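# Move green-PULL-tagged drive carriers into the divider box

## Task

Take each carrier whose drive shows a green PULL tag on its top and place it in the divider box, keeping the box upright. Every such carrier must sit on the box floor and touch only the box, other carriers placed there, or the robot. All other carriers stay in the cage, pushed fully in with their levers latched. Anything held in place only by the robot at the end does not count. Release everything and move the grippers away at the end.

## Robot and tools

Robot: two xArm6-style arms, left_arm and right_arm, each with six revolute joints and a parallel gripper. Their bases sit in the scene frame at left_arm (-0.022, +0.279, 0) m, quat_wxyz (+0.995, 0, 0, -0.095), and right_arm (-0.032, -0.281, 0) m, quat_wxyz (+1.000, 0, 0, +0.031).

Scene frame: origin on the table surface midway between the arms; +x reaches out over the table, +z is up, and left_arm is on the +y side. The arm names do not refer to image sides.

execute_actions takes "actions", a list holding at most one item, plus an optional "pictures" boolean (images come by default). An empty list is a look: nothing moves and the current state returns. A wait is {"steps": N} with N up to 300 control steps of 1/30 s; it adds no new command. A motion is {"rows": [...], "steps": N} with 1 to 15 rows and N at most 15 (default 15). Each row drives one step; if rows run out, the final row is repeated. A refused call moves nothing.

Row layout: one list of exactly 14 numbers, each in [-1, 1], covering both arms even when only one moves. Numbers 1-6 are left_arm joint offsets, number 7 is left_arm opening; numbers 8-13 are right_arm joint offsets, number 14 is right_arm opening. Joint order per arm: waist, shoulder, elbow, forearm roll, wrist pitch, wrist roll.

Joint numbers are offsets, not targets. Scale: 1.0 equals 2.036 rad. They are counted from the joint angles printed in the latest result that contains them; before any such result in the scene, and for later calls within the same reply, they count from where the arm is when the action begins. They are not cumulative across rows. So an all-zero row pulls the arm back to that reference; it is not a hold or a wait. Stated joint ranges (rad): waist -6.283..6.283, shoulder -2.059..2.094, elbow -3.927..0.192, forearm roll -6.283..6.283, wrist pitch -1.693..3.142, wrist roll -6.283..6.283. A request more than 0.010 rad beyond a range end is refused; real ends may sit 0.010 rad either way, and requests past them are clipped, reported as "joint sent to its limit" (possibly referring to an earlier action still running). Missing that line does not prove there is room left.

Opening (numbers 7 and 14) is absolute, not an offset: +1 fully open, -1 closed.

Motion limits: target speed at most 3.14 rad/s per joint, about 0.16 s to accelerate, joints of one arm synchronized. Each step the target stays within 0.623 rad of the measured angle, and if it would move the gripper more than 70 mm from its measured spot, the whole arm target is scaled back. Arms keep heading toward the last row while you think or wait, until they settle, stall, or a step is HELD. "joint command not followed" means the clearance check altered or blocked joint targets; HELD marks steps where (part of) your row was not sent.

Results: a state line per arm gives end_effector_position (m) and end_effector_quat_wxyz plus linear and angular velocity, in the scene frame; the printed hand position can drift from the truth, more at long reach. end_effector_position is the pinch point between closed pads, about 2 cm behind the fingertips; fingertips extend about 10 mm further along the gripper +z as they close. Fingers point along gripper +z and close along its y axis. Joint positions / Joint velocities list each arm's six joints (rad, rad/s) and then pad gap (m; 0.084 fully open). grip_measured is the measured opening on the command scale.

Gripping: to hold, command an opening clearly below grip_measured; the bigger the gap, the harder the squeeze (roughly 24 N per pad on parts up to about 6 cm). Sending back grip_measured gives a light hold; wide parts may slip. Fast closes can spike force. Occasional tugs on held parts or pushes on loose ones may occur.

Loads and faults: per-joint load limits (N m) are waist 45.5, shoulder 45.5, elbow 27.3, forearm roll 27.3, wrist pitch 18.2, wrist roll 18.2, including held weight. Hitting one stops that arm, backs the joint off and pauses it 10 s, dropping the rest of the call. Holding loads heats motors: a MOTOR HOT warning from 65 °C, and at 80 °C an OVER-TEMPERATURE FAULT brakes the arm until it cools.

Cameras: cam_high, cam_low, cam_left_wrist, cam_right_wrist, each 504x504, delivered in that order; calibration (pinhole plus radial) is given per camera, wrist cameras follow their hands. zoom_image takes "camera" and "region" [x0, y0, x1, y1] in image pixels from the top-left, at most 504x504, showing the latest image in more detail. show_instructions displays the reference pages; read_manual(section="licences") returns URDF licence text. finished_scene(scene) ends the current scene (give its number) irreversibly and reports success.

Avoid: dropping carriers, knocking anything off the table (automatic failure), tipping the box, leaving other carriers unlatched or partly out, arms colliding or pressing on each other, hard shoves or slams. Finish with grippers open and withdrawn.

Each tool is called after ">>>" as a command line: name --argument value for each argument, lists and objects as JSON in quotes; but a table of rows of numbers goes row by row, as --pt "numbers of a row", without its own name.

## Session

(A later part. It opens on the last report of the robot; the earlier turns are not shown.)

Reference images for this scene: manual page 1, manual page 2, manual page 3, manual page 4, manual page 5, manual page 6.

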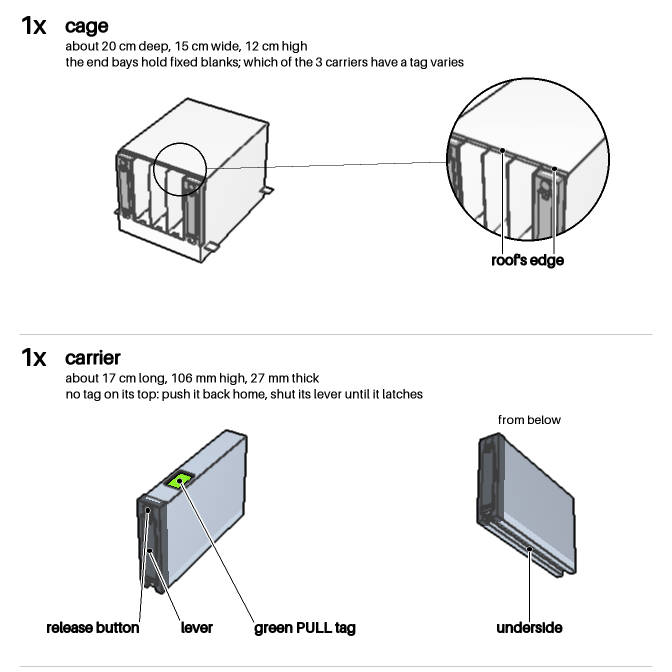

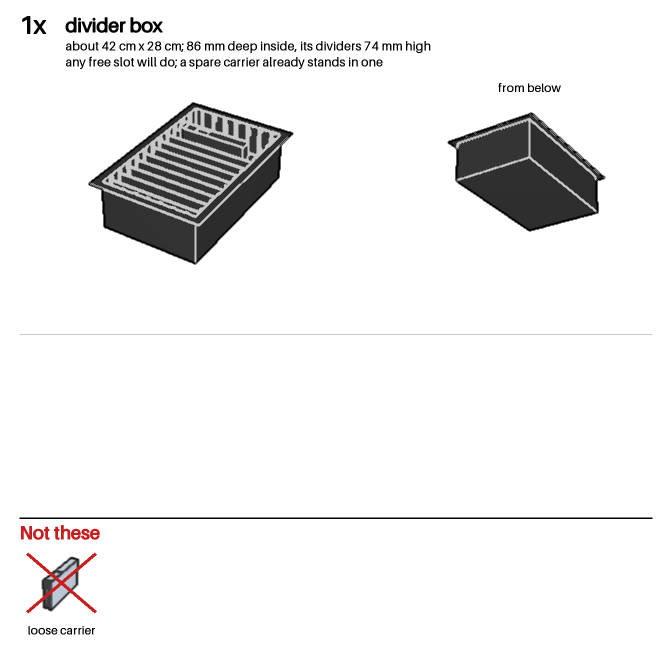

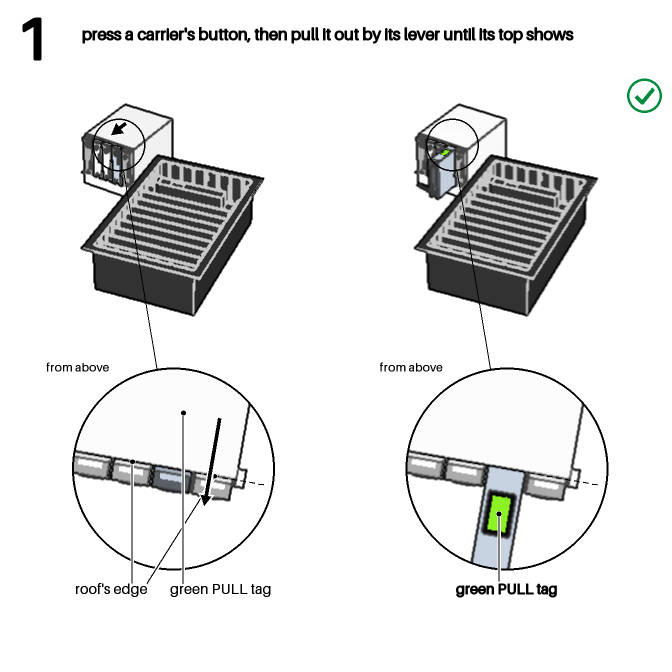

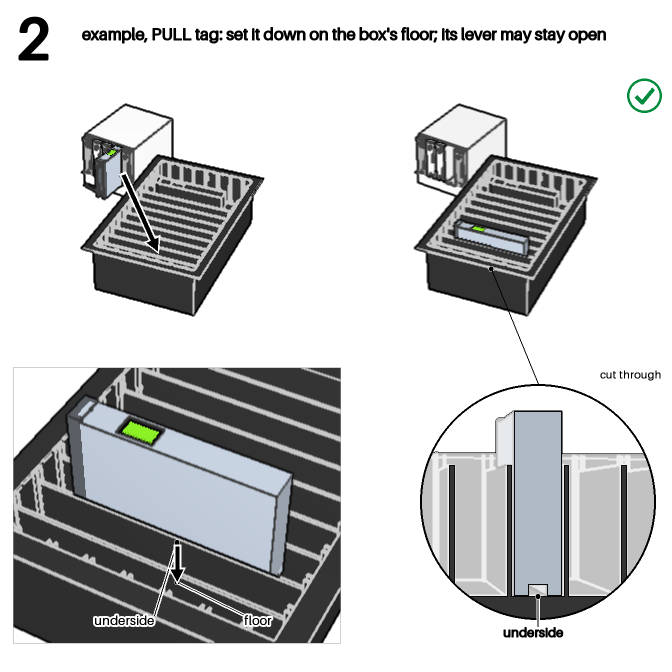

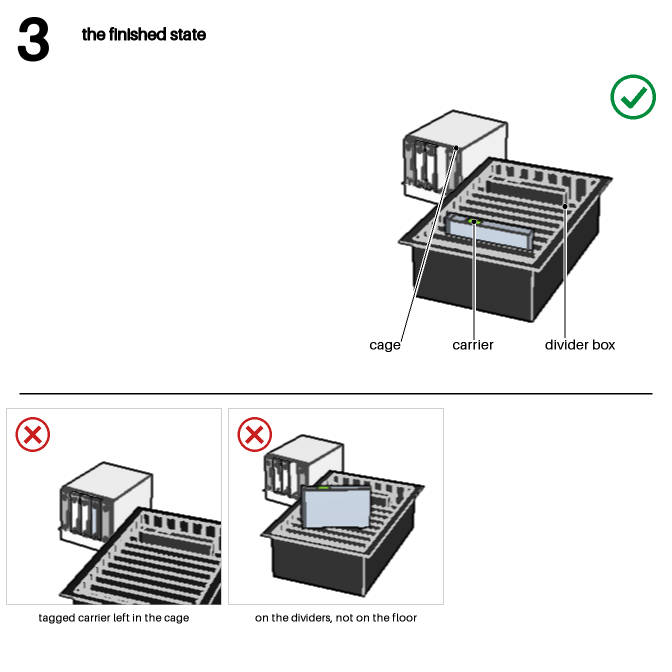

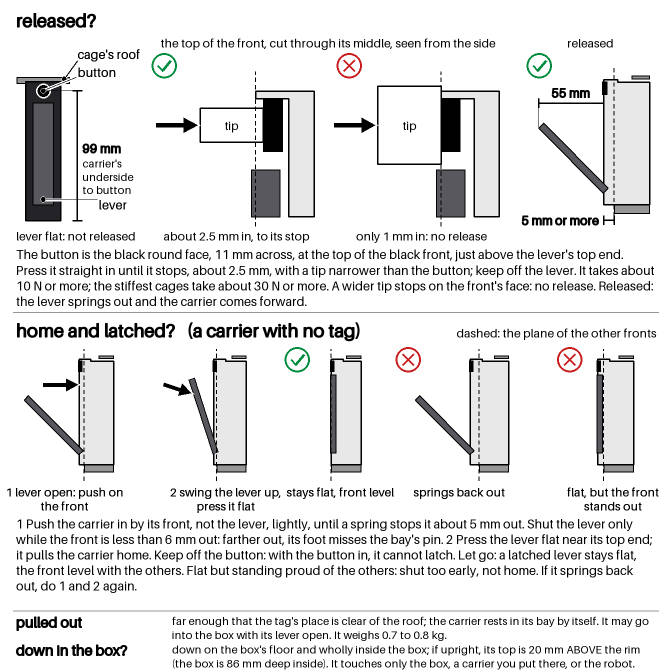

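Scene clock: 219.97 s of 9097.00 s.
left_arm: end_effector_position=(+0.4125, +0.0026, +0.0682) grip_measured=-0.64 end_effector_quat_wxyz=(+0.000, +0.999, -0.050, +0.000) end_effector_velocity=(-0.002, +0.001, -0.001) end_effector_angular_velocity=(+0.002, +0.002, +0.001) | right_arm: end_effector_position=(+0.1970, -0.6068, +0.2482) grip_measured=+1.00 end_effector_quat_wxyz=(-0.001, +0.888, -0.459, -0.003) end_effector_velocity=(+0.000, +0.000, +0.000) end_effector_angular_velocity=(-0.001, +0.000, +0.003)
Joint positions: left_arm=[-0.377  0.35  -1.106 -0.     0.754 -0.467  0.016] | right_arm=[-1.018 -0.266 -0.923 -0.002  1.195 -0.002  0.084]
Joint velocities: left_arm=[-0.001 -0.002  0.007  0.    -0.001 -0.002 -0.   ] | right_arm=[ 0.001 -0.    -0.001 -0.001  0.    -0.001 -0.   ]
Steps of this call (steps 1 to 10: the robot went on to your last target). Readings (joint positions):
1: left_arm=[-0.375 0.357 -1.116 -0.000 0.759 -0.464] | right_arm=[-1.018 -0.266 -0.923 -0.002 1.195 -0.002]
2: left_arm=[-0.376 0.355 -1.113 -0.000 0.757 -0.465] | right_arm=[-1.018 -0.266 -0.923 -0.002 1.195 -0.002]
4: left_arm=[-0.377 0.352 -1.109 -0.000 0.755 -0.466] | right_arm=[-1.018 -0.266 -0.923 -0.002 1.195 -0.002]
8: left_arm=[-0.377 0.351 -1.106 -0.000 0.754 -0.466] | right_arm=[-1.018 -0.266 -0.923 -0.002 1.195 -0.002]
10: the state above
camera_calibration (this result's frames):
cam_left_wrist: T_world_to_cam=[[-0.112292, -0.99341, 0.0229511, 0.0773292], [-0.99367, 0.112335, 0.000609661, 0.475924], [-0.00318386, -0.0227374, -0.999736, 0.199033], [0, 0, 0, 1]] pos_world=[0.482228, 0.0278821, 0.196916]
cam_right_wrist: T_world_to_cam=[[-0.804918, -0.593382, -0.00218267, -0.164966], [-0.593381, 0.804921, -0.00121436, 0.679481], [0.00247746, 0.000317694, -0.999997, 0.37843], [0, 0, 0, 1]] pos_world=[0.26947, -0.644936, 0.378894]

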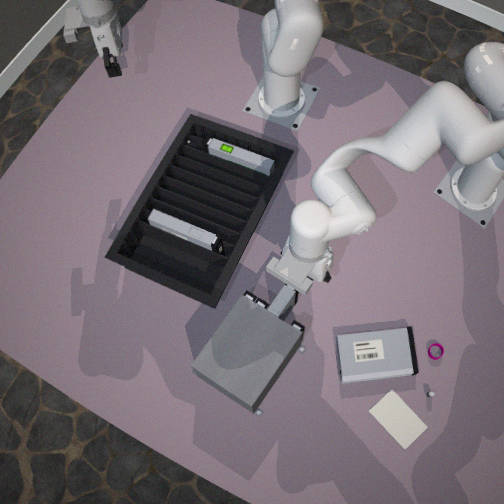

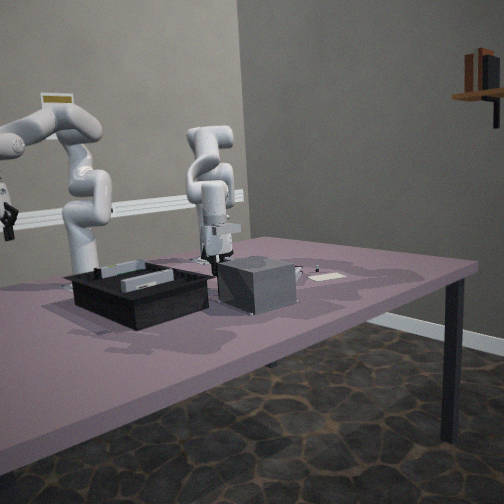

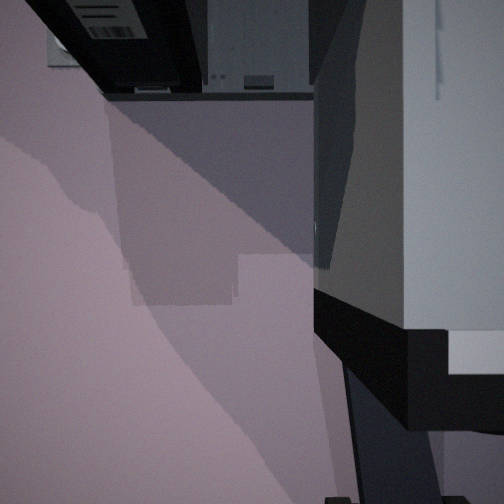

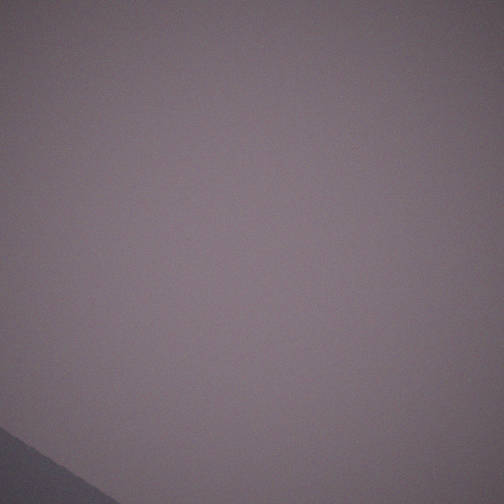

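>>> execute_actions --actions '[{"rows":[[0.0072,0.024,-0.0372,0,0.0133,0.0072,-1,0,0,0,0,0,0,1],[0.0072,0.024,-0.0372,0,0.0133,0.0072,-1,0,0,0,0,0,0,1],[0.0072,0.024,-0.0372,0,0.0133,0.0072,-1,0,0,0,0,0,0,1],[0.0072,0.024,-0.0372,0,0.0133,0.0072,-1,0,0,0,0,0,0,1],[0.0143,0.0479,-0.0745,0,0.0265,0.0143,-1,0,0,0,0,0,0,1],[0.0143,0.0479,-0.0745,0,0.0265,0.0143,-1,0,0,0,0,0,0,1],[0.0143,0.0479,-0.0745,0,0.0265,0.0143,-1,0,0,0,0,0,0,1],[0.0143,0.0479,-0.0745,0,0.0265,0.0143,-1,0,0,0,0,0,0,1],[0.0215,0.0719,-0.1117,0,0.0398,0.0215,-1,0,0,0,0,0,0,1],[0.0215,0.0719,-0.1117,0,0.0398,0.0215,-1,0,0,0,0,0,0,1],[0.0215,0.0719,-0.1117,0,0.0398,0.0215,-1,0,0,0,0,0,0,1],[0.0215,0.0719,-0.1117,0,0.0398,0.0215,-1,0,0,0,0,0,0,1],[0.0237,0.08,-0.1243,0,0.0444,0.0237,-1,0,0,0,0,0,0,1]]}]' --pictures false

>>> execute_actions --actions '[{"steps":12}]' --pictures false

>>> execute_actions --actions '[{"rows":[[0,0,0,0,0,0,0,0,0,0,0,0,0,1]],"steps":8}]'

>>> execute_actions --actions '[{"rows":[[-0.0237,-0.08,0.1243,0,-0.0444,-0.0237,0,0,0,0,0,0,0,1]]}]' --pictures false

>>> execute_actions --actions '[{"rows":[[0.0106,-0.206,0.215,0,-0.399,0.23,-1,0,0,0,0,0,0,1]]}]' --pictures false

>>> execute_actions --actions '[{"steps":25}]'

Scene clock: 238.47 s of 9097.00 s.
left_arm: end_effector_position=(+0.4648, -0.0028, +0.0683) grip_measured=-0.64 end_effector_quat_wxyz=(+0.000, +0.999, -0.050, +0.001) end_effector_velocity=(+0.087, -0.006, -0.001) end_effector_angular_velocity=(-0.001, -0.003, -0.003) | right_arm: end_effector_position=(+0.1970, -0.6068, +0.2482) grip_measured=+1.00 end_effector_quat_wxyz=(-0.001, +0.888, -0.459, -0.003) end_effector_velocity=(-0.000, +0.000, -0.000) end_effector_angular_velocity=(+0.000, +0.001, -0.002)
Joint positions: left_arm=[-0.335  0.49  -1.322 -0.     0.831 -0.425  0.016] | right_arm=[-1.018 -0.266 -0.923 -0.002  1.195 -0.002  0.084]
Joint velocities: left_arm=[ 0.068  0.239 -0.377  0.     0.135  0.071  0.   ] | right_arm=[-0.    -0.001  0.002 -0.     0.     0.002  0.   ]
Steps of this call (steps 1 to 30: the robot went on to your last target; steps 31 to 90: nothing new was sent; then 15.00 s passed at rest; steps 91 to 105: all 15 steps of this action). Readings (joint positions):
91: left_arm=[-0.377 0.350 -1.105 -0.000 0.754 -0.467] | right_arm=[-1.018 -0.266 -0.923 -0.002 1.195 -0.002]
92: left_arm=[-0.377 0.352 -1.108 -0.000 0.756 -0.466] | right_arm=[-1.018 -0.266 -0.923 -0.002 1.195 -0.002]
94: left_arm=[-0.373 0.368 -1.134 -0.001 0.766 -0.461] | right_arm=[-1.018 -0.266 -0.923 -0.002 1.195 -0.002]
98: left_arm=[-0.359 0.412 -1.201 -0.000 0.789 -0.448] | right_arm=[-1.018 -0.266 -0.923 -0.002 1.195 -0.002]
105: the state above

Scene clock: 238.87 s of 9097.00 s.
left_arm: end_effector_position=(+0.4728, -0.0035, +0.0683) grip_measured=-0.64 end_effector_quat_wxyz=(+0.000, +0.999, -0.050, +0.001) end_effector_velocity=(+0.001, +0.000, -0.001) end_effector_angular_velocity=(+0.001, +0.001, -0.000) | right_arm: end_effector_position=(+0.1970, -0.6068, +0.2482) grip_measured=+1.00 end_effector_quat_wxyz=(-0.001, +0.888, -0.459, -0.003) end_effector_velocity=(+0.000, +0.000, +0.000) end_effector_angular_velocity=(-0.000, -0.001, +0.001)
Joint positions: left_arm=[-0.329  0.512 -1.358 -0.     0.844 -0.418  0.016] | right_arm=[-1.018 -0.266 -0.923 -0.002  1.195 -0.002  0.084]
Joint velocities: left_arm=[ 0.001  0.005 -0.006  0.     0.001  0.001  0.   ] | right_arm=[ 0.001 -0.    -0.     0.001  0.    -0.001 -0.   ]
Steps of this call (steps 1 to 12: the robot went on to your last target). Readings (joint positions):
1: left_arm=[-0.333 0.497 -1.333 -0.000 0.835 -0.423] | right_arm=[-1.018 -0.266 -0.923 -0.002 1.195 -0.002]
2: left_arm=[-0.332 0.502 -1.341 -0.000 0.838 -0.422] | right_arm=[-1.018 -0.266 -0.923 -0.002 1.195 -0.002]
4: left_arm=[-0.330 0.508 -1.351 -0.000 0.841 -0.420] | right_arm=[-1.018 -0.266 -0.923 -0.002 1.195 -0.002]
8: left_arm=[-0.329 0.511 -1.357 -0.000 0.844 -0.419] | right_arm=[-1.018 -0.266 -0.923 -0.002 1.195 -0.002]
12: the state above

Scene clock: 239.13 s of 9097.00 s.
left_arm: end_effector_position=(+0.4731, -0.0035, +0.0684) grip_measured=-0.02 end_effector_quat_wxyz=(+0.001, +0.999, -0.050, +0.001) end_effector_velocity=(-0.002, +0.000, -0.001) end_effector_angular_velocity=(+0.003, +0.006, -0.002) | right_arm: end_effector_position=(+0.1970, -0.6068, +0.2482) grip_measured=+1.00 end_effector_quat_wxyz=(-0.001, +0.888, -0.459, -0.003) end_effector_velocity=(+0.000, +0.000, +0.000) end_effector_angular_velocity=(+0.000, -0.000, -0.001)
Joint positions: left_arm=[-0.329  0.512 -1.359 -0.     0.844 -0.418  0.043] | right_arm=[-1.018 -0.266 -0.923 -0.002  1.195 -0.002  0.084]
Joint velocities: left_arm=[-0.002 -0.     0.003 -0.001  0.003  0.     0.005] | right_arm=[ 0.     0.    -0.     0.     0.     0.001 -0.   ]
Steps of this call (steps 1 to 8: all 8 steps of this action). Readings (joint positions):
1: left_arm=[-0.329 0.512 -1.358 -0.000 0.844 -0.418] | right_arm=[-1.018 -0.266 -0.923 -0.002 1.195 -0.002]
2: left_arm=[-0.329 0.513 -1.359 -0.000 0.844 -0.418] | right_arm=[-1.018 -0.266 -0.923 -0.002 1.195 -0.002]
4: left_arm=[-0.329 0.513 -1.359 -0.000 0.844 -0.418] | right_arm=[-1.018 -0.266 -0.923 -0.002 1.195 -0.002]
8: the state above
camera_calibration (this result's frames):
cam_left_wrist: T_world_to_cam=[[-0.112397, -0.993391, 0.0232808, 0.0781288], [-0.993661, 0.112419, -0.000370625, 0.536943], [-0.00224904, -0.0231749, -0.999729, 0.198814], [0, 0, 0, 1]] pos_world=[0.542768, 0.0218573, 0.19714]
cam_right_wrist: T_world_to_cam=[[-0.804918, -0.593382, -0.0021828, -0.164966], [-0.593381, 0.804921, -0.00121449, 0.679481], [0.00247764, 0.000317666, -0.999997, 0.37843], [0, 0, 0, 1]] pos_world=[0.26947, -0.644936, 0.378894]

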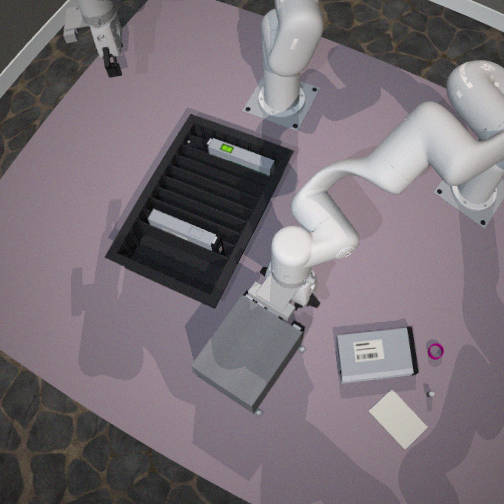

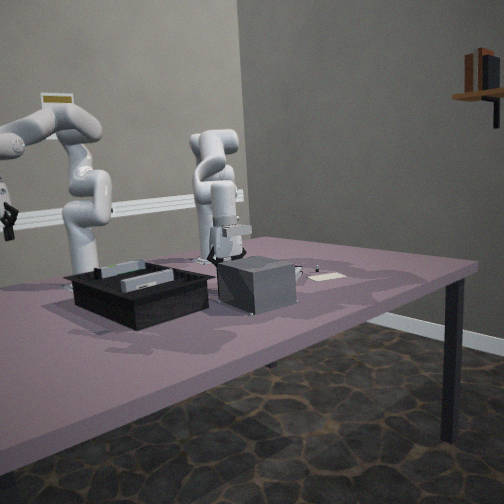

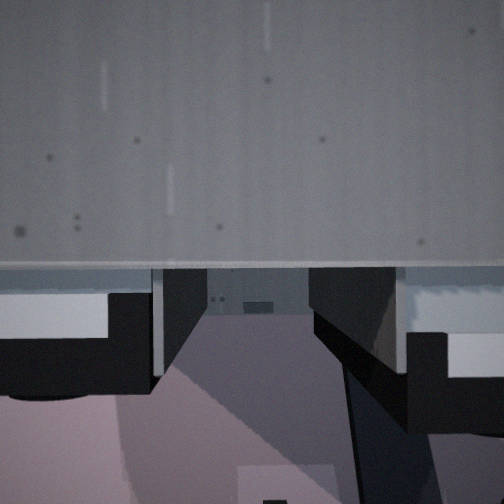

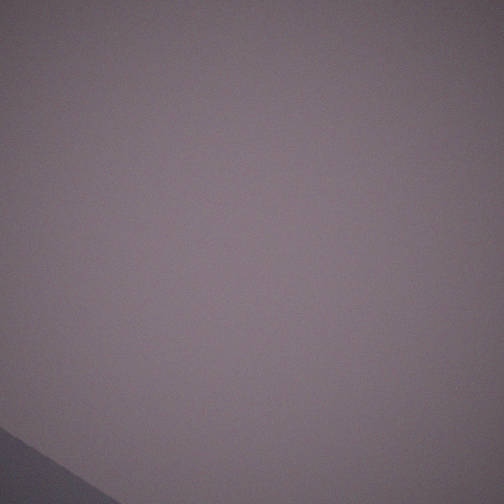

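Scene clock: 239.63 s of 9097.00 s.
left_arm: end_effector_position=(+0.4138, +0.0022, +0.0688) grip_measured=-0.01 end_effector_quat_wxyz=(+0.001, +0.999, -0.050, +0.001) end_effector_velocity=(-0.008, +0.002, -0.001) end_effector_angular_velocity=(-0.001, -0.002, +0.004) | right_arm: end_effector_position=(+0.1970, -0.6068, +0.2482) grip_measured=+1.00 end_effector_quat_wxyz=(-0.001, +0.888, -0.459, -0.003) end_effector_velocity=(-0.000, +0.000, +0.001) end_effector_angular_velocity=(-0.002, -0.000, +0.002)
Joint positions: left_arm=[-0.376  0.352 -1.11  -0.     0.755 -0.466  0.044] | right_arm=[-1.018 -0.266 -0.923 -0.002  1.195 -0.002  0.084]
Joint velocities: left_arm=[-0.005 -0.021  0.036 -0.    -0.017 -0.008 -0.   ] | right_arm=[ 0.    -0.002  0.001 -0.001 -0.    -0.001  0.   ]
Steps of this call (steps 1 to 15: all 15 steps of this action). Readings (joint positions):
1: left_arm=[-0.329 0.512 -1.358 -0.000 0.844 -0.418] | right_arm=[-1.018 -0.266 -0.923 -0.002 1.195 -0.002]
2: left_arm=[-0.329 0.510 -1.355 -0.000 0.842 -0.419] | right_arm=[-1.018 -0.266 -0.923 -0.002 1.195 -0.002]
4: left_arm=[-0.336 0.486 -1.316 -0.000 0.827 -0.427] | right_arm=[-1.018 -0.266 -0.923 -0.002 1.195 -0.002]
8: left_arm=[-0.368 0.385 -1.161 -0.000 0.775 -0.455] | right_arm=[-1.018 -0.266 -0.923 -0.002 1.195 -0.002]
15: the state above

Scene clock: 240.13 s of 9097.00 s.
left_arm: end_effector_position=(+0.4513, -0.0094, +0.2002) grip_measured=-1.00 end_effector_quat_wxyz=(+0.098, +0.919, -0.225, +0.309) end_effector_velocity=(+0.034, +0.000, +0.325) end_effector_angular_velocity=(-0.360, -1.403, -0.512) | right_arm: end_effector_position=(+0.1970, -0.6068, +0.2482) grip_measured=+1.00 end_effector_quat_wxyz=(-0.001, +0.888, -0.459, -0.003) end_effector_velocity=(-0.000, -0.000, -0.001) end_effector_angular_velocity=(+0.001, +0.001, +0.001)
Joint positions: left_arm=[-0.358 -0.007 -0.736 -0.     0.082 -0.066  0.   ] | right_arm=[-1.018 -0.266 -0.923 -0.002  1.195 -0.002  0.084]
Joint velocities: left_arm=[ 0.031 -0.628  0.642 -0.    -1.399  0.689  0.   ] | right_arm=[ 0.     0.002  0.    -0.001 -0.    -0.001  0.   ]
Steps of this call (steps 1 to 15: all 15 steps of this action). Readings (joint positions):
1: left_arm=[-0.376 0.351 -1.109 -0.000 0.754 -0.466] | right_arm=[-1.018 -0.266 -0.923 -0.002 1.195 -0.002]
2: left_arm=[-0.376 0.349 -1.106 -0.000 0.750 -0.463] | right_arm=[-1.018 -0.266 -0.923 -0.002 1.195 -0.002]
4: left_arm=[-0.375 0.324 -1.075 -0.000 0.709 -0.431] | right_arm=[-1.018 -0.266 -0.923 -0.002 1.195 -0.002]
8: left_arm=[-0.367 0.176 -0.927 -0.000 0.481 -0.271] | right_arm=[-1.018 -0.266 -0.923 -0.002 1.195 -0.002]
15: the state above

Scene clock: 240.97 s of 9097.00 s.
left_arm: end_effector_position=(+0.4527, -0.0082, +0.2321) grip_measured=-1.00 end_effector_quat_wxyz=(+0.104, +0.887, -0.249, +0.374) end_effector_velocity=(+0.000, +0.000, +0.001) end_effector_angular_velocity=(-0.001, -0.002, +0.000) | right_arm: end_effector_position=(+0.1970, -0.6068, +0.2482) grip_measured=+1.00 end_effector_quat_wxyz=(-0.001, +0.888, -0.459, -0.003) end_effector_velocity=(+0.000, -0.000, +0.001) end_effector_angular_velocity=(-0.001, -0.001, -0.002)
Joint positions: left_arm=[-0.355 -0.067 -0.672 -0.    -0.057  0.002  0.   ] | right_arm=[-1.018 -0.266 -0.923 -0.002  1.195 -0.002  0.084]
Joint velocities: left_arm=[ 0.    -0.002 -0.    -0.    -0.     0.     0.   ] | right_arm=[-0.    -0.001 -0.001  0.    -0.     0.001 -0.   ]
Steps of this call (steps 1 to 25: the robot went on to your last target). Readings (joint positions):
1: left_arm=[-0.357 -0.026 -0.717 -0.000 0.040 -0.046] | right_arm=[-1.018 -0.266 -0.923 -0.002 1.195 -0.002]
2: left_arm=[-0.356 -0.040 -0.703 -0.000 0.008 -0.030] | right_arm=[-1.018 -0.266 -0.923 -0.002 1.195 -0.002]
4: left_arm=[-0.355 -0.055 -0.686 -0.000 -0.028 -0.013] | right_arm=[-1.018 -0.266 -0.923 -0.002 1.195 -0.002]
8: left_arm=[-0.355 -0.064 -0.675 -0.000 -0.051 -0.001] | right_arm=[-1.018 -0.266 -0.923 -0.002 1.195 -0.002]
25: the state above
camera_calibration (this result's frames):
cam_left_wrist: T_world_to_cam=[[-0.540079, -0.841598, 0.00529868, 0.266352], [-0.591366, 0.375002, -0.713905, 0.502917], [0.598834, -0.388698, -0.700223, 0.0177134], [0, 0, 0, 1]] pos_world=[0.430651, 0.0424512, 0.370027]
cam_right_wrist: T_world_to_cam=[[-0.804918, -0.593382, -0.00218289, -0.164966], [-0.593381, 0.804921, -0.00121446, 0.679481], [0.00247769, 0.000317746, -0.999997, 0.37843], [0, 0, 0, 1]] pos_world=[0.269469, -0.644936, 0.378894]

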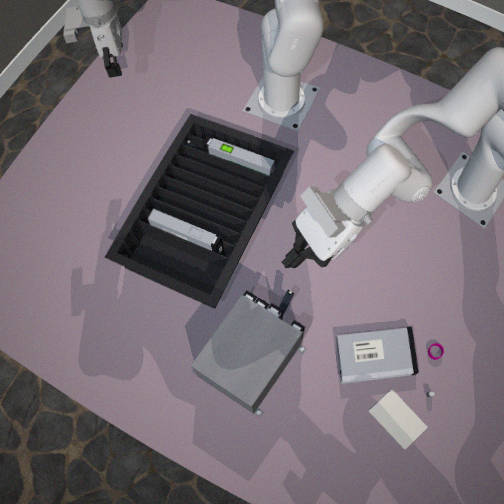

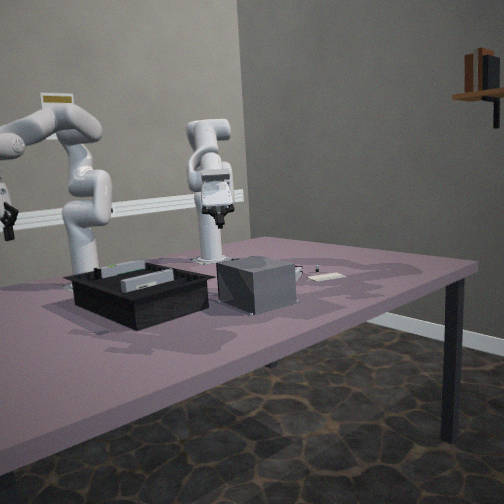

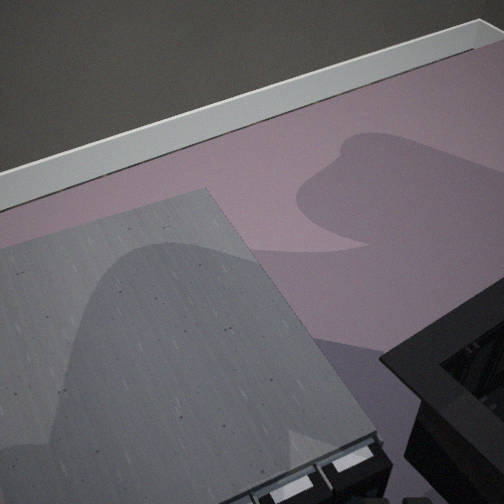

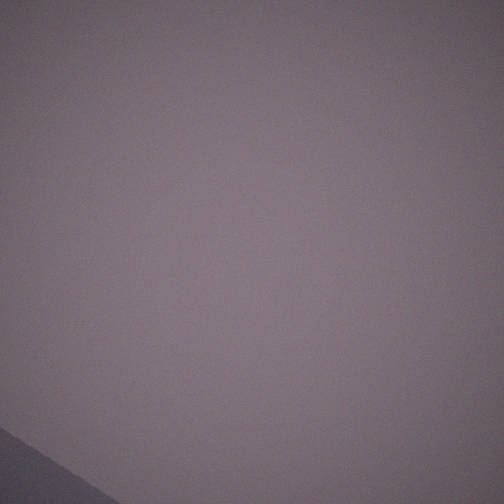

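>>> execute_actions --actions '[{"rows":[[0,0.1443,0.0022,0,-0.001,0,-1,0,0,0,0,0,0,1]]}]' --pictures false

>>> execute_actions --actions '[{"steps":18}]' --pictures false

>>> execute_actions --actions '[{"rows":[[0.0057,0.0121,-0.029,0,0.017,0,-1,0,0,0,0,0,0,1],[0.0057,0.0121,-0.029,0,0.017,0,-1,0,0,0,0,0,0,1],[0.0057,0.0121,-0.029,0,0.017,0,-1,0,0,0,0,0,0,1],[0.0113,0.0241,-0.058,0,0.0339,0,-1,0,0,0,0,0,0,1],[0.0113,0.0241,-0.058,0,0.0339,0,-1,0,0,0,0,0,0,1],[0.0113,0.0241,-0.058,0,0.0339,0,-1,0,0,0,0,0,0,1],[0.017,0.0362,-0.0871,0,0.0509,0,-1,0,0,0,0,0,0,1],[0.017,0.0362,-0.0871,0,0.0509,0,-1,0,0,0,0,0,0,1],[0.017,0.0362,-0.0871,0,0.0509,0,-1,0,0,0,0,0,0,1],[0.0226,0.0482,-0.1161,0,0.0678,0,-1,0,0,0,0,0,0,1],[0.0226,0.0482,-0.1161,0,0.0678,0,-1,0,0,0,0,0,0,1],[0.0226,0.0482,-0.1161,0,0.0678,0,-1,0,0,0,0,0,0,1],[0.026,0.0555,-0.1335,0,0.078,0,-1,0,0,0,0,0,0,1],[0.026,0.0555,-0.1335,0,0.078,0,-1,0,0,0,0,0,0,1],[0.0283,0.0603,-0.1451,0,0.0848,0,-1,0,0,0,0,0,0,1]]}]' --pictures false

>>> execute_actions --actions '[{"steps":18}]'

Scene clock: 250.27 s of 9097.00 s.
left_arm: end_effector_position=(+0.4239, +0.0091, +0.0795) grip_measured=-1.00 end_effector_quat_wxyz=(+0.068, +0.931, -0.261, +0.245) end_effector_velocity=(-0.040, +0.024, -0.126) end_effector_angular_velocity=(+0.125, +0.206, -0.001) | right_arm: end_effector_position=(+0.1970, -0.6068, +0.2482) grip_measured=+1.00 end_effector_quat_wxyz=(-0.001, +0.888, -0.459, -0.003) end_effector_velocity=(+0.000, +0.001, -0.001) end_effector_angular_velocity=(+0.001, +0.000, +0.001)
Joint positions: left_arm=[-0.355  0.208 -0.665 -0.    -0.058  0.002  0.   ] | right_arm=[-1.018 -0.266 -0.923 -0.002  1.195 -0.002  0.084]
Joint velocities: left_arm=[-0.     0.239  0.006 -0.    -0.003  0.001  0.   ] | right_arm=[ 0.001  0.001  0.     0.001  0.     0.    -0.   ]
Steps of this call (steps 1 to 15: the robot went on to your last target; steps 16 to 90: nothing new was sent; then 5.80 s passed at rest; steps 91 to 105: all 15 steps of this action). Readings (joint positions):
91: left_arm=[-0.355 -0.067 -0.672 -0.000 -0.058 0.002] | right_arm=[-1.018 -0.266 -0.923 -0.002 1.195 -0.002]
92: left_arm=[-0.355 -0.065 -0.673 -0.000 -0.058 0.002] | right_arm=[-1.018 -0.266 -0.923 -0.002 1.195 -0.002]
94: left_arm=[-0.355 -0.032 -0.677 -0.000 -0.059 0.002] | right_arm=[-1.018 -0.266 -0.923 -0.002 1.195 -0.002]
98: left_arm=[-0.355 0.070 -0.668 -0.000 -0.058 0.002] | right_arm=[-1.018 -0.266 -0.923 -0.002 1.195 -0.002]
105: the state above

Scene clock: 250.87 s of 9097.00 s.
left_arm: end_effector_position=(+0.4224, +0.0101, +0.0716) grip_measured=-1.00 end_effector_quat_wxyz=(+0.066, +0.933, -0.262, +0.239) end_effector_velocity=(-0.001, +0.001, -0.001) end_effector_angular_velocity=(+0.001, +0.003, +0.001) | right_arm: end_effector_position=(+0.1970, -0.6068, +0.2482) grip_measured=+1.00 end_effector_quat_wxyz=(-0.001, +0.888, -0.459, -0.003) end_effector_velocity=(-0.000, -0.000, -0.000) end_effector_angular_velocity=(-0.000, +0.001, +0.000)
Joint positions: left_arm=[-0.355  0.226 -0.668 -0.    -0.06   0.002  0.   ] | right_arm=[-1.018 -0.266 -0.923 -0.002  1.195 -0.002  0.084]
Joint velocities: left_arm=[ 0.     0.002  0.001 -0.     0.    -0.001  0.   ] | right_arm=[ 0.     0.     0.    -0.001  0.     0.     0.   ]
Steps of this call (steps 1 to 18: the robot went on to your last target). Readings (joint positions):
1: left_arm=[-0.355 0.215 -0.665 -0.000 -0.059 0.002] | right_arm=[-1.018 -0.266 -0.923 -0.002 1.195 -0.002]
2: left_arm=[-0.355 0.218 -0.666 -0.000 -0.059 0.002] | right_arm=[-1.018 -0.266 -0.923 -0.002 1.195 -0.002]
4: left_arm=[-0.355 0.222 -0.668 -0.000 -0.060 0.002] | right_arm=[-1.018 -0.266 -0.923 -0.002 1.195 -0.002]
8: left_arm=[-0.355 0.224 -0.668 -0.000 -0.060 0.002] | right_arm=[-1.018 -0.266 -0.923 -0.002 1.195 -0.002]
18: the state above

Scene clock: 251.37 s of 9097.00 s.
left_arm: end_effector_position=(+0.4838, +0.0018, +0.0895) grip_measured=-1.00 end_effector_quat_wxyz=(+0.061, +0.938, -0.242, +0.240) end_effector_velocity=(+0.137, -0.012, +0.045) end_effector_angular_velocity=(-0.003, -0.005, +0.096) | right_arm: end_effector_position=(+0.1970, -0.6068, +0.2482) grip_measured=+1.00 end_effector_quat_wxyz=(-0.001, +0.888, -0.459, -0.003) end_effector_velocity=(-0.000, -0.000, +0.000) end_effector_angular_velocity=(-0.000, -0.001, +0.000)
Joint positions: left_arm=[-0.312  0.319 -0.889 -0.     0.07   0.002  0.   ] | right_arm=[-1.018 -0.266 -0.923 -0.002  1.195 -0.002  0.084]
Joint velocities: left_arm=[ 0.095  0.209 -0.502  0.     0.288 -0.001  0.   ] | right_arm=[-0.    -0.001 -0.     0.001  0.    -0.001  0.   ]
Steps of this call (steps 1 to 15: all 15 steps of this action). Readings (joint positions):
1: left_arm=[-0.355 0.226 -0.668 -0.000 -0.059 0.002] | right_arm=[-1.018 -0.266 -0.923 -0.002 1.195 -0.002]
2: left_arm=[-0.354 0.228 -0.670 -0.000 -0.057 0.002] | right_arm=[-1.018 -0.266 -0.923 -0.002 1.195 -0.002]
4: left_arm=[-0.350 0.237 -0.691 -0.000 -0.044 0.002] | right_arm=[-1.018 -0.266 -0.923 -0.002 1.195 -0.002]
8: left_arm=[-0.337 0.264 -0.759 -0.000 -0.007 0.002] | right_arm=[-1.018 -0.266 -0.923 -0.002 1.195 -0.002]
15: the state above

Scene clock: 251.97 s of 9097.00 s.
left_arm: end_effector_position=(+0.5031, +0.0007, +0.0957) grip_measured=-1.00 end_effector_quat_wxyz=(+0.059, +0.940, -0.235, +0.239) end_effector_velocity=(+0.001, -0.000, +0.001) end_effector_angular_velocity=(-0.002, -0.002, +0.002) | right_arm: end_effector_position=(+0.1970, -0.6068, +0.2482) grip_measured=+1.00 end_effector_quat_wxyz=(-0.001, +0.888, -0.459, -0.003) end_effector_velocity=(-0.000, +0.000, -0.000) end_effector_angular_velocity=(+0.001, +0.001, +0.000)
Joint positions: left_arm=[-0.298  0.349 -0.961 -0.     0.114  0.002  0.   ] | right_arm=[-1.018 -0.266 -0.923 -0.002  1.195 -0.002  0.084]
Joint velocities: left_arm=[ 0.001  0.001 -0.004  0.     0.    -0.002  0.   ] | right_arm=[-0.    -0.     0.001 -0.    -0.    -0.    -0.   ]
Steps of this call (steps 1 to 18: the robot went on to your last target). Readings (joint positions):
1: left_arm=[-0.309 0.326 -0.905 -0.000 0.080 0.002] | right_arm=[-1.018 -0.266 -0.923 -0.002 1.195 -0.002]
2: left_arm=[-0.306 0.332 -0.920 -0.000 0.089 0.002] | right_arm=[-1.018 -0.266 -0.923 -0.002 1.195 -0.002]
4: left_arm=[-0.301 0.341 -0.943 -0.000 0.102 0.002] | right_arm=[-1.018 -0.266 -0.923 -0.002 1.195 -0.002]
8: left_arm=[-0.298 0.347 -0.958 -0.000 0.111 0.002] | right_arm=[-1.018 -0.266 -0.923 -0.002 1.195 -0.002]
18: the state above
camera_calibration (this result's frames):
cam_left_wrist: T_world_to_cam=[[-0.489022, -0.87218, 0.0126595, 0.275505], [-0.769863, 0.42474, -0.476348, 0.498999], [0.410084, -0.242691, -0.879166, 0.007441], [0, 0, 0, 1]] pos_world=[0.515837, 0.0301506, 0.240751]
cam_right_wrist: T_world_to_cam=[[-0.804918, -0.593382, -0.00218294, -0.164966], [-0.593381, 0.804921, -0.00121418, 0.679481], [0.00247757, 0.000318001, -0.999997, 0.37843], [0, 0, 0, 1]] pos_world=[0.269469, -0.644936, 0.378894]

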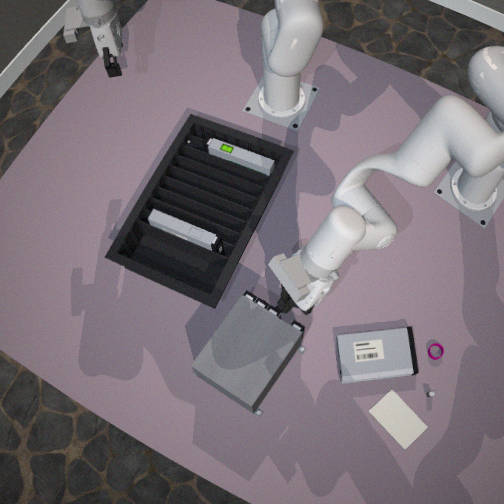

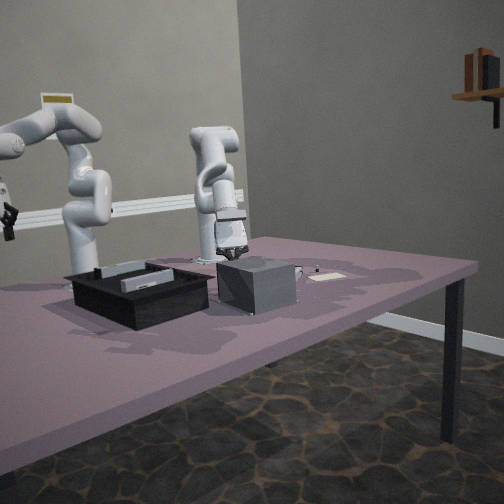

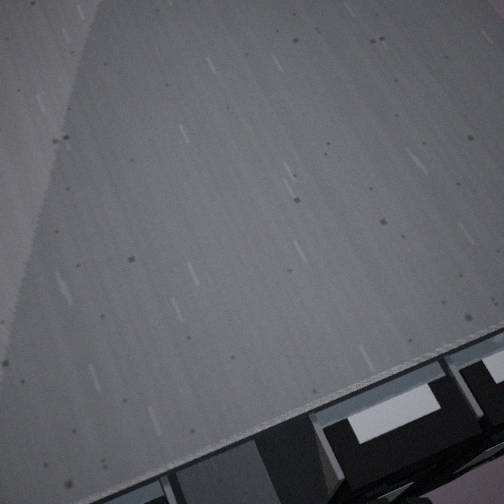

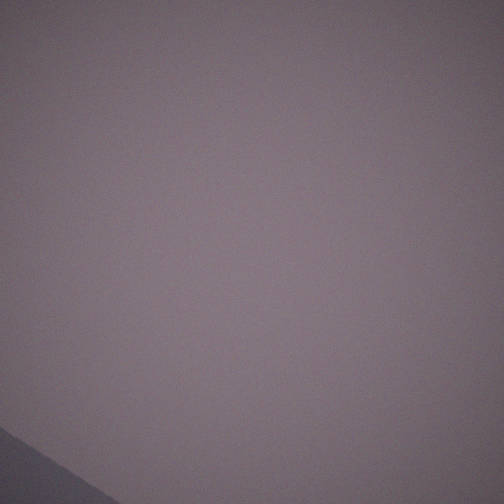

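>>> execute_actions --actions '[{"rows":[[0.0012,0.0045,-0.008,0,0.003,0,-1,0,0,0,0,0,0,1]]}]' --pictures false

>>> execute_actions --actions '[{"rows":[[0,-0.035,0.058,0,-0.023,0,-1,0,0,0,0,0,0,1]]}]' --pictures false

>>> execute_actions --actions '[{"rows":[[-0.042,0,0.095,0,-0.245,0,0,0,0,0,0,0,0,1]]}]' --pictures false

>>> execute_actions --actions '[{"steps":12}]'

Scene clock: 260.87 s of 9097.00 s.
left_arm: end_effector_position=(+0.5060, -0.0001, +0.0959) grip_measured=-1.00 end_effector_quat_wxyz=(+0.059, +0.940, -0.235, +0.239) end_effector_velocity=(+0.000, +0.000, -0.001) end_effector_angular_velocity=(-0.000, -0.001, +0.001) | right_arm: end_effector_position=(+0.1970, -0.6068, +0.2482) grip_measured=+1.00 end_effector_quat_wxyz=(-0.001, +0.888, -0.459, -0.003) end_effector_velocity=(+0.001, -0.000, +0.000) end_effector_angular_velocity=(-0.001, -0.000, +0.001)
Joint positions: left_arm=[-0.297  0.356 -0.974  0.     0.121  0.002  0.   ] | right_arm=[-1.018 -0.266 -0.923 -0.002  1.195 -0.002  0.084]
Joint velocities: left_arm=[ 0.001  0.003  0.001 -0.    -0.004  0.     0.   ] | right_arm=[ 0.002  0.001 -0.001 -0.    -0.     0.    -0.   ]
Steps of this call (steps 1 to 15: the robot went on to your last target; steps 16 to 90: nothing new was sent; then 5.40 s passed at rest; steps 91 to 105: all 15 steps of this action). Readings (joint positions):
91: left_arm=[-0.297 0.349 -0.963 -0.000 0.113 0.002] | right_arm=[-1.018 -0.266 -0.923 -0.002 1.195 -0.002]
92: left_arm=[-0.297 0.350 -0.964 -0.000 0.114 0.002] | right_arm=[-1.018 -0.266 -0.923 -0.002 1.195 -0.002]
94: left_arm=[-0.297 0.353 -0.969 -0.000 0.117 0.002] | right_arm=[-1.018 -0.266 -0.923 -0.002 1.195 -0.002]
98: left_arm=[-0.297 0.355 -0.973 0.000 0.121 0.002] | right_arm=[-1.018 -0.266 -0.923 -0.002 1.195 -0.002]
105: the state above

Scene clock: 261.37 s of 9097.00 s.
left_arm: end_effector_position=(+0.4816, +0.0135, +0.0948) grip_measured=-1.00 end_effector_quat_wxyz=(+0.059, +0.940, -0.234, +0.240) end_effector_velocity=(-0.010, +0.000, -0.005) end_effector_angular_velocity=(+0.007, +0.014, -0.007) | right_arm: end_effector_position=(+0.1970, -0.6068, +0.2482) grip_measured=+1.00 end_effector_quat_wxyz=(-0.001, +0.888, -0.459, -0.003) end_effector_velocity=(-0.000, -0.000, +0.000) end_effector_angular_velocity=(-0.001, -0.000, +0.000)
Joint positions: left_arm=[-0.296  0.286 -0.859 -0.     0.074  0.002  0.   ] | right_arm=[-1.018 -0.266 -0.923 -0.002  1.195 -0.002  0.084]
Joint velocities: left_arm=[-0.007 -0.011  0.024  0.001  0.003 -0.001  0.   ] | right_arm=[-0.001 -0.001 -0.    -0.     0.    -0.001 -0.   ]
Steps of this call (steps 1 to 15: all 15 steps of this action). Readings (joint positions):
1: left_arm=[-0.297 0.356 -0.974 0.000 0.121 0.002] | right_arm=[-1.018 -0.266 -0.923 -0.002 1.195 -0.002]
2: left_arm=[-0.297 0.355 -0.972 0.000 0.120 0.002] | right_arm=[-1.018 -0.266 -0.923 -0.002 1.195 -0.002]
4: left_arm=[-0.295 0.339 -0.946 -0.000 0.103 0.002] | right_arm=[-1.018 -0.266 -0.923 -0.002 1.195 -0.002]
8: left_arm=[-0.292 0.296 -0.883 -0.001 0.076 0.002] | right_arm=[-1.018 -0.266 -0.923 -0.002 1.195 -0.002]
15: the state above

Scene clock: 261.87 s of 9097.00 s.
left_arm: end_effector_position=(+0.4538, -0.0250, +0.1151) grip_measured=-0.01 end_effector_quat_wxyz=(+0.108, +0.884, -0.260, +0.372) end_effector_velocity=(+0.001, -0.010, +0.027) end_effector_angular_velocity=(-0.071, -0.112, -0.014) | right_arm: end_effector_position=(+0.1970, -0.6068, +0.2482) grip_measured=+1.00 end_effector_quat_wxyz=(-0.001, +0.888, -0.459, -0.003) end_effector_velocity=(-0.000, +0.000, +0.000) end_effector_angular_velocity=(-0.001, -0.000, +0.001)
Joint positions: left_arm=[-0.379  0.286 -0.671 -0.    -0.412  0.002  0.044] | right_arm=[-1.018 -0.266 -0.923 -0.002  1.195 -0.002  0.084]
Joint velocities: left_arm=[-0.015 -0.009  0.035 -0.002 -0.159  0.002  0.   ] | right_arm=[ 0.    -0.002  0.001 -0.    -0.    -0.001 -0.   ]
Steps of this call (steps 1 to 15: all 15 steps of this action). Readings (joint positions):
1: left_arm=[-0.296 0.286 -0.859 -0.000 0.074 0.002] | right_arm=[-1.018 -0.266 -0.923 -0.002 1.195 -0.002]
2: left_arm=[-0.296 0.286 -0.857 -0.000 0.070 0.002] | right_arm=[-1.018 -0.266 -0.923 -0.002 1.195 -0.002]
4: left_arm=[-0.303 0.285 -0.842 -0.000 0.029 0.002] | right_arm=[-1.018 -0.266 -0.923 -0.002 1.195 -0.002]
8: left_arm=[-0.346 0.286 -0.746 0.000 -0.217 0.002] | right_arm=[-1.018 -0.266 -0.923 -0.002 1.195 -0.002]
15: the state above

Scene clock: 262.27 s of 9097.00 s.
left_arm: end_effector_position=(+0.4529, -0.0257, +0.1160) grip_measured=-0.01 end_effector_quat_wxyz=(+0.110, +0.883, -0.260, +0.376) end_effector_velocity=(-0.001, -0.000, -0.000) end_effector_angular_velocity=(-0.001, +0.000, -0.000) | right_arm: end_effector_position=(+0.1970, -0.6068, +0.2482) grip_measured=+1.00 end_effector_quat_wxyz=(-0.001, +0.888, -0.459, -0.003) end_effector_velocity=(+0.000, +0.000, -0.000) end_effector_angular_velocity=(+0.001, +0.001, +0.001)
Joint positions: left_arm=[-0.381  0.286 -0.666 -0.    -0.425  0.002  0.044] | right_arm=[-1.018 -0.266 -0.923 -0.002  1.195 -0.002  0.084]
Joint velocities: left_arm=[-0.001  0.     0.002  0.    -0.002 -0.001  0.   ] | right_arm=[ 0.001 -0.     0.001 -0.     0.    -0.     0.   ]
Steps of this call (steps 1 to 12: the robot went on to your last target). Readings (joint positions):
1: left_arm=[-0.379 0.286 -0.670 -0.000 -0.416 0.002] | right_arm=[-1.018 -0.266 -0.923 -0.002 1.195 -0.002]
2: left_arm=[-0.380 0.286 -0.669 -0.000 -0.419 0.002] | right_arm=[-1.018 -0.266 -0.923 -0.002 1.195 -0.002]
4: left_arm=[-0.380 0.286 -0.668 -0.000 -0.422 0.002] | right_arm=[-1.018 -0.266 -0.923 -0.002 1.195 -0.002]
8: left_arm=[-0.381 0.286 -0.667 -0.000 -0.424 0.002] | right_arm=[-1.018 -0.266 -0.923 -0.002 1.195 -0.002]
12: the state above
camera_calibration (this result's frames):
cam_left_wrist: T_world_to_cam=[[-0.562073, -0.827073, 0.00495212, 0.262767], [-0.576315, 0.387351, -0.719598, 0.420804], [0.593242, -0.40732, -0.694374, -0.0691119], [0, 0, 0, 1]] pos_world=[0.43121, 0.0261785, 0.253519]
cam_right_wrist: T_world_to_cam=[[-0.804918, -0.593382, -0.00218291, -0.164966], [-0.593381, 0.804921, -0.0012143, 0.679481], [0.00247761, 0.000317888, -0.999997, 0.37843], [0, 0, 0, 1]] pos_world=[0.26947, -0.644936, 0.378894]

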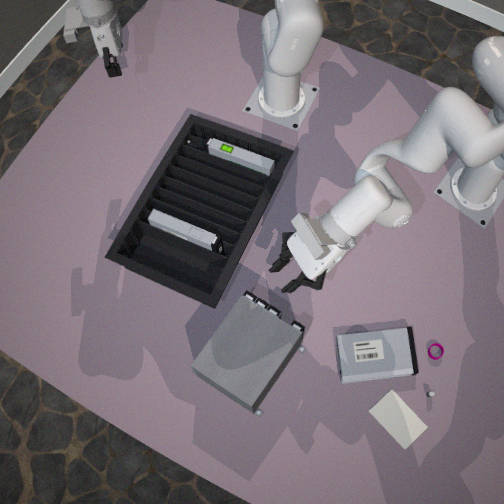

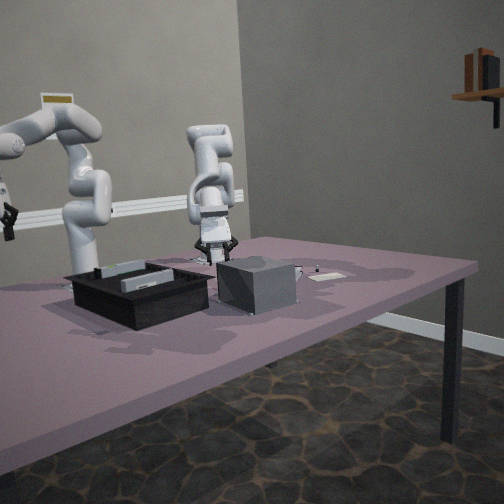

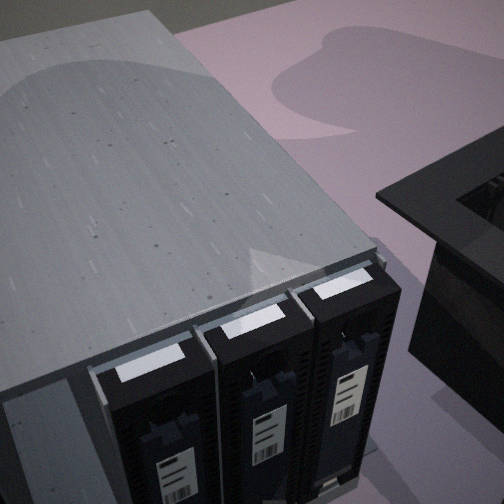

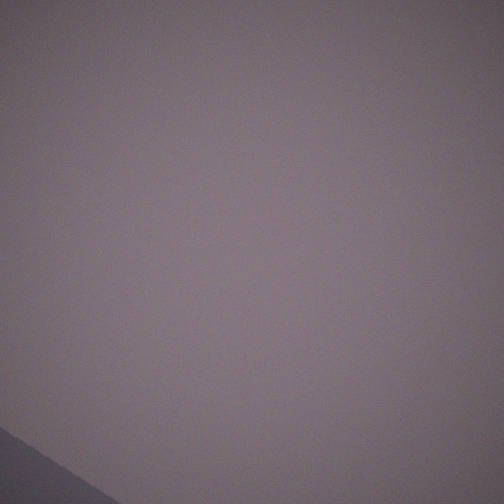

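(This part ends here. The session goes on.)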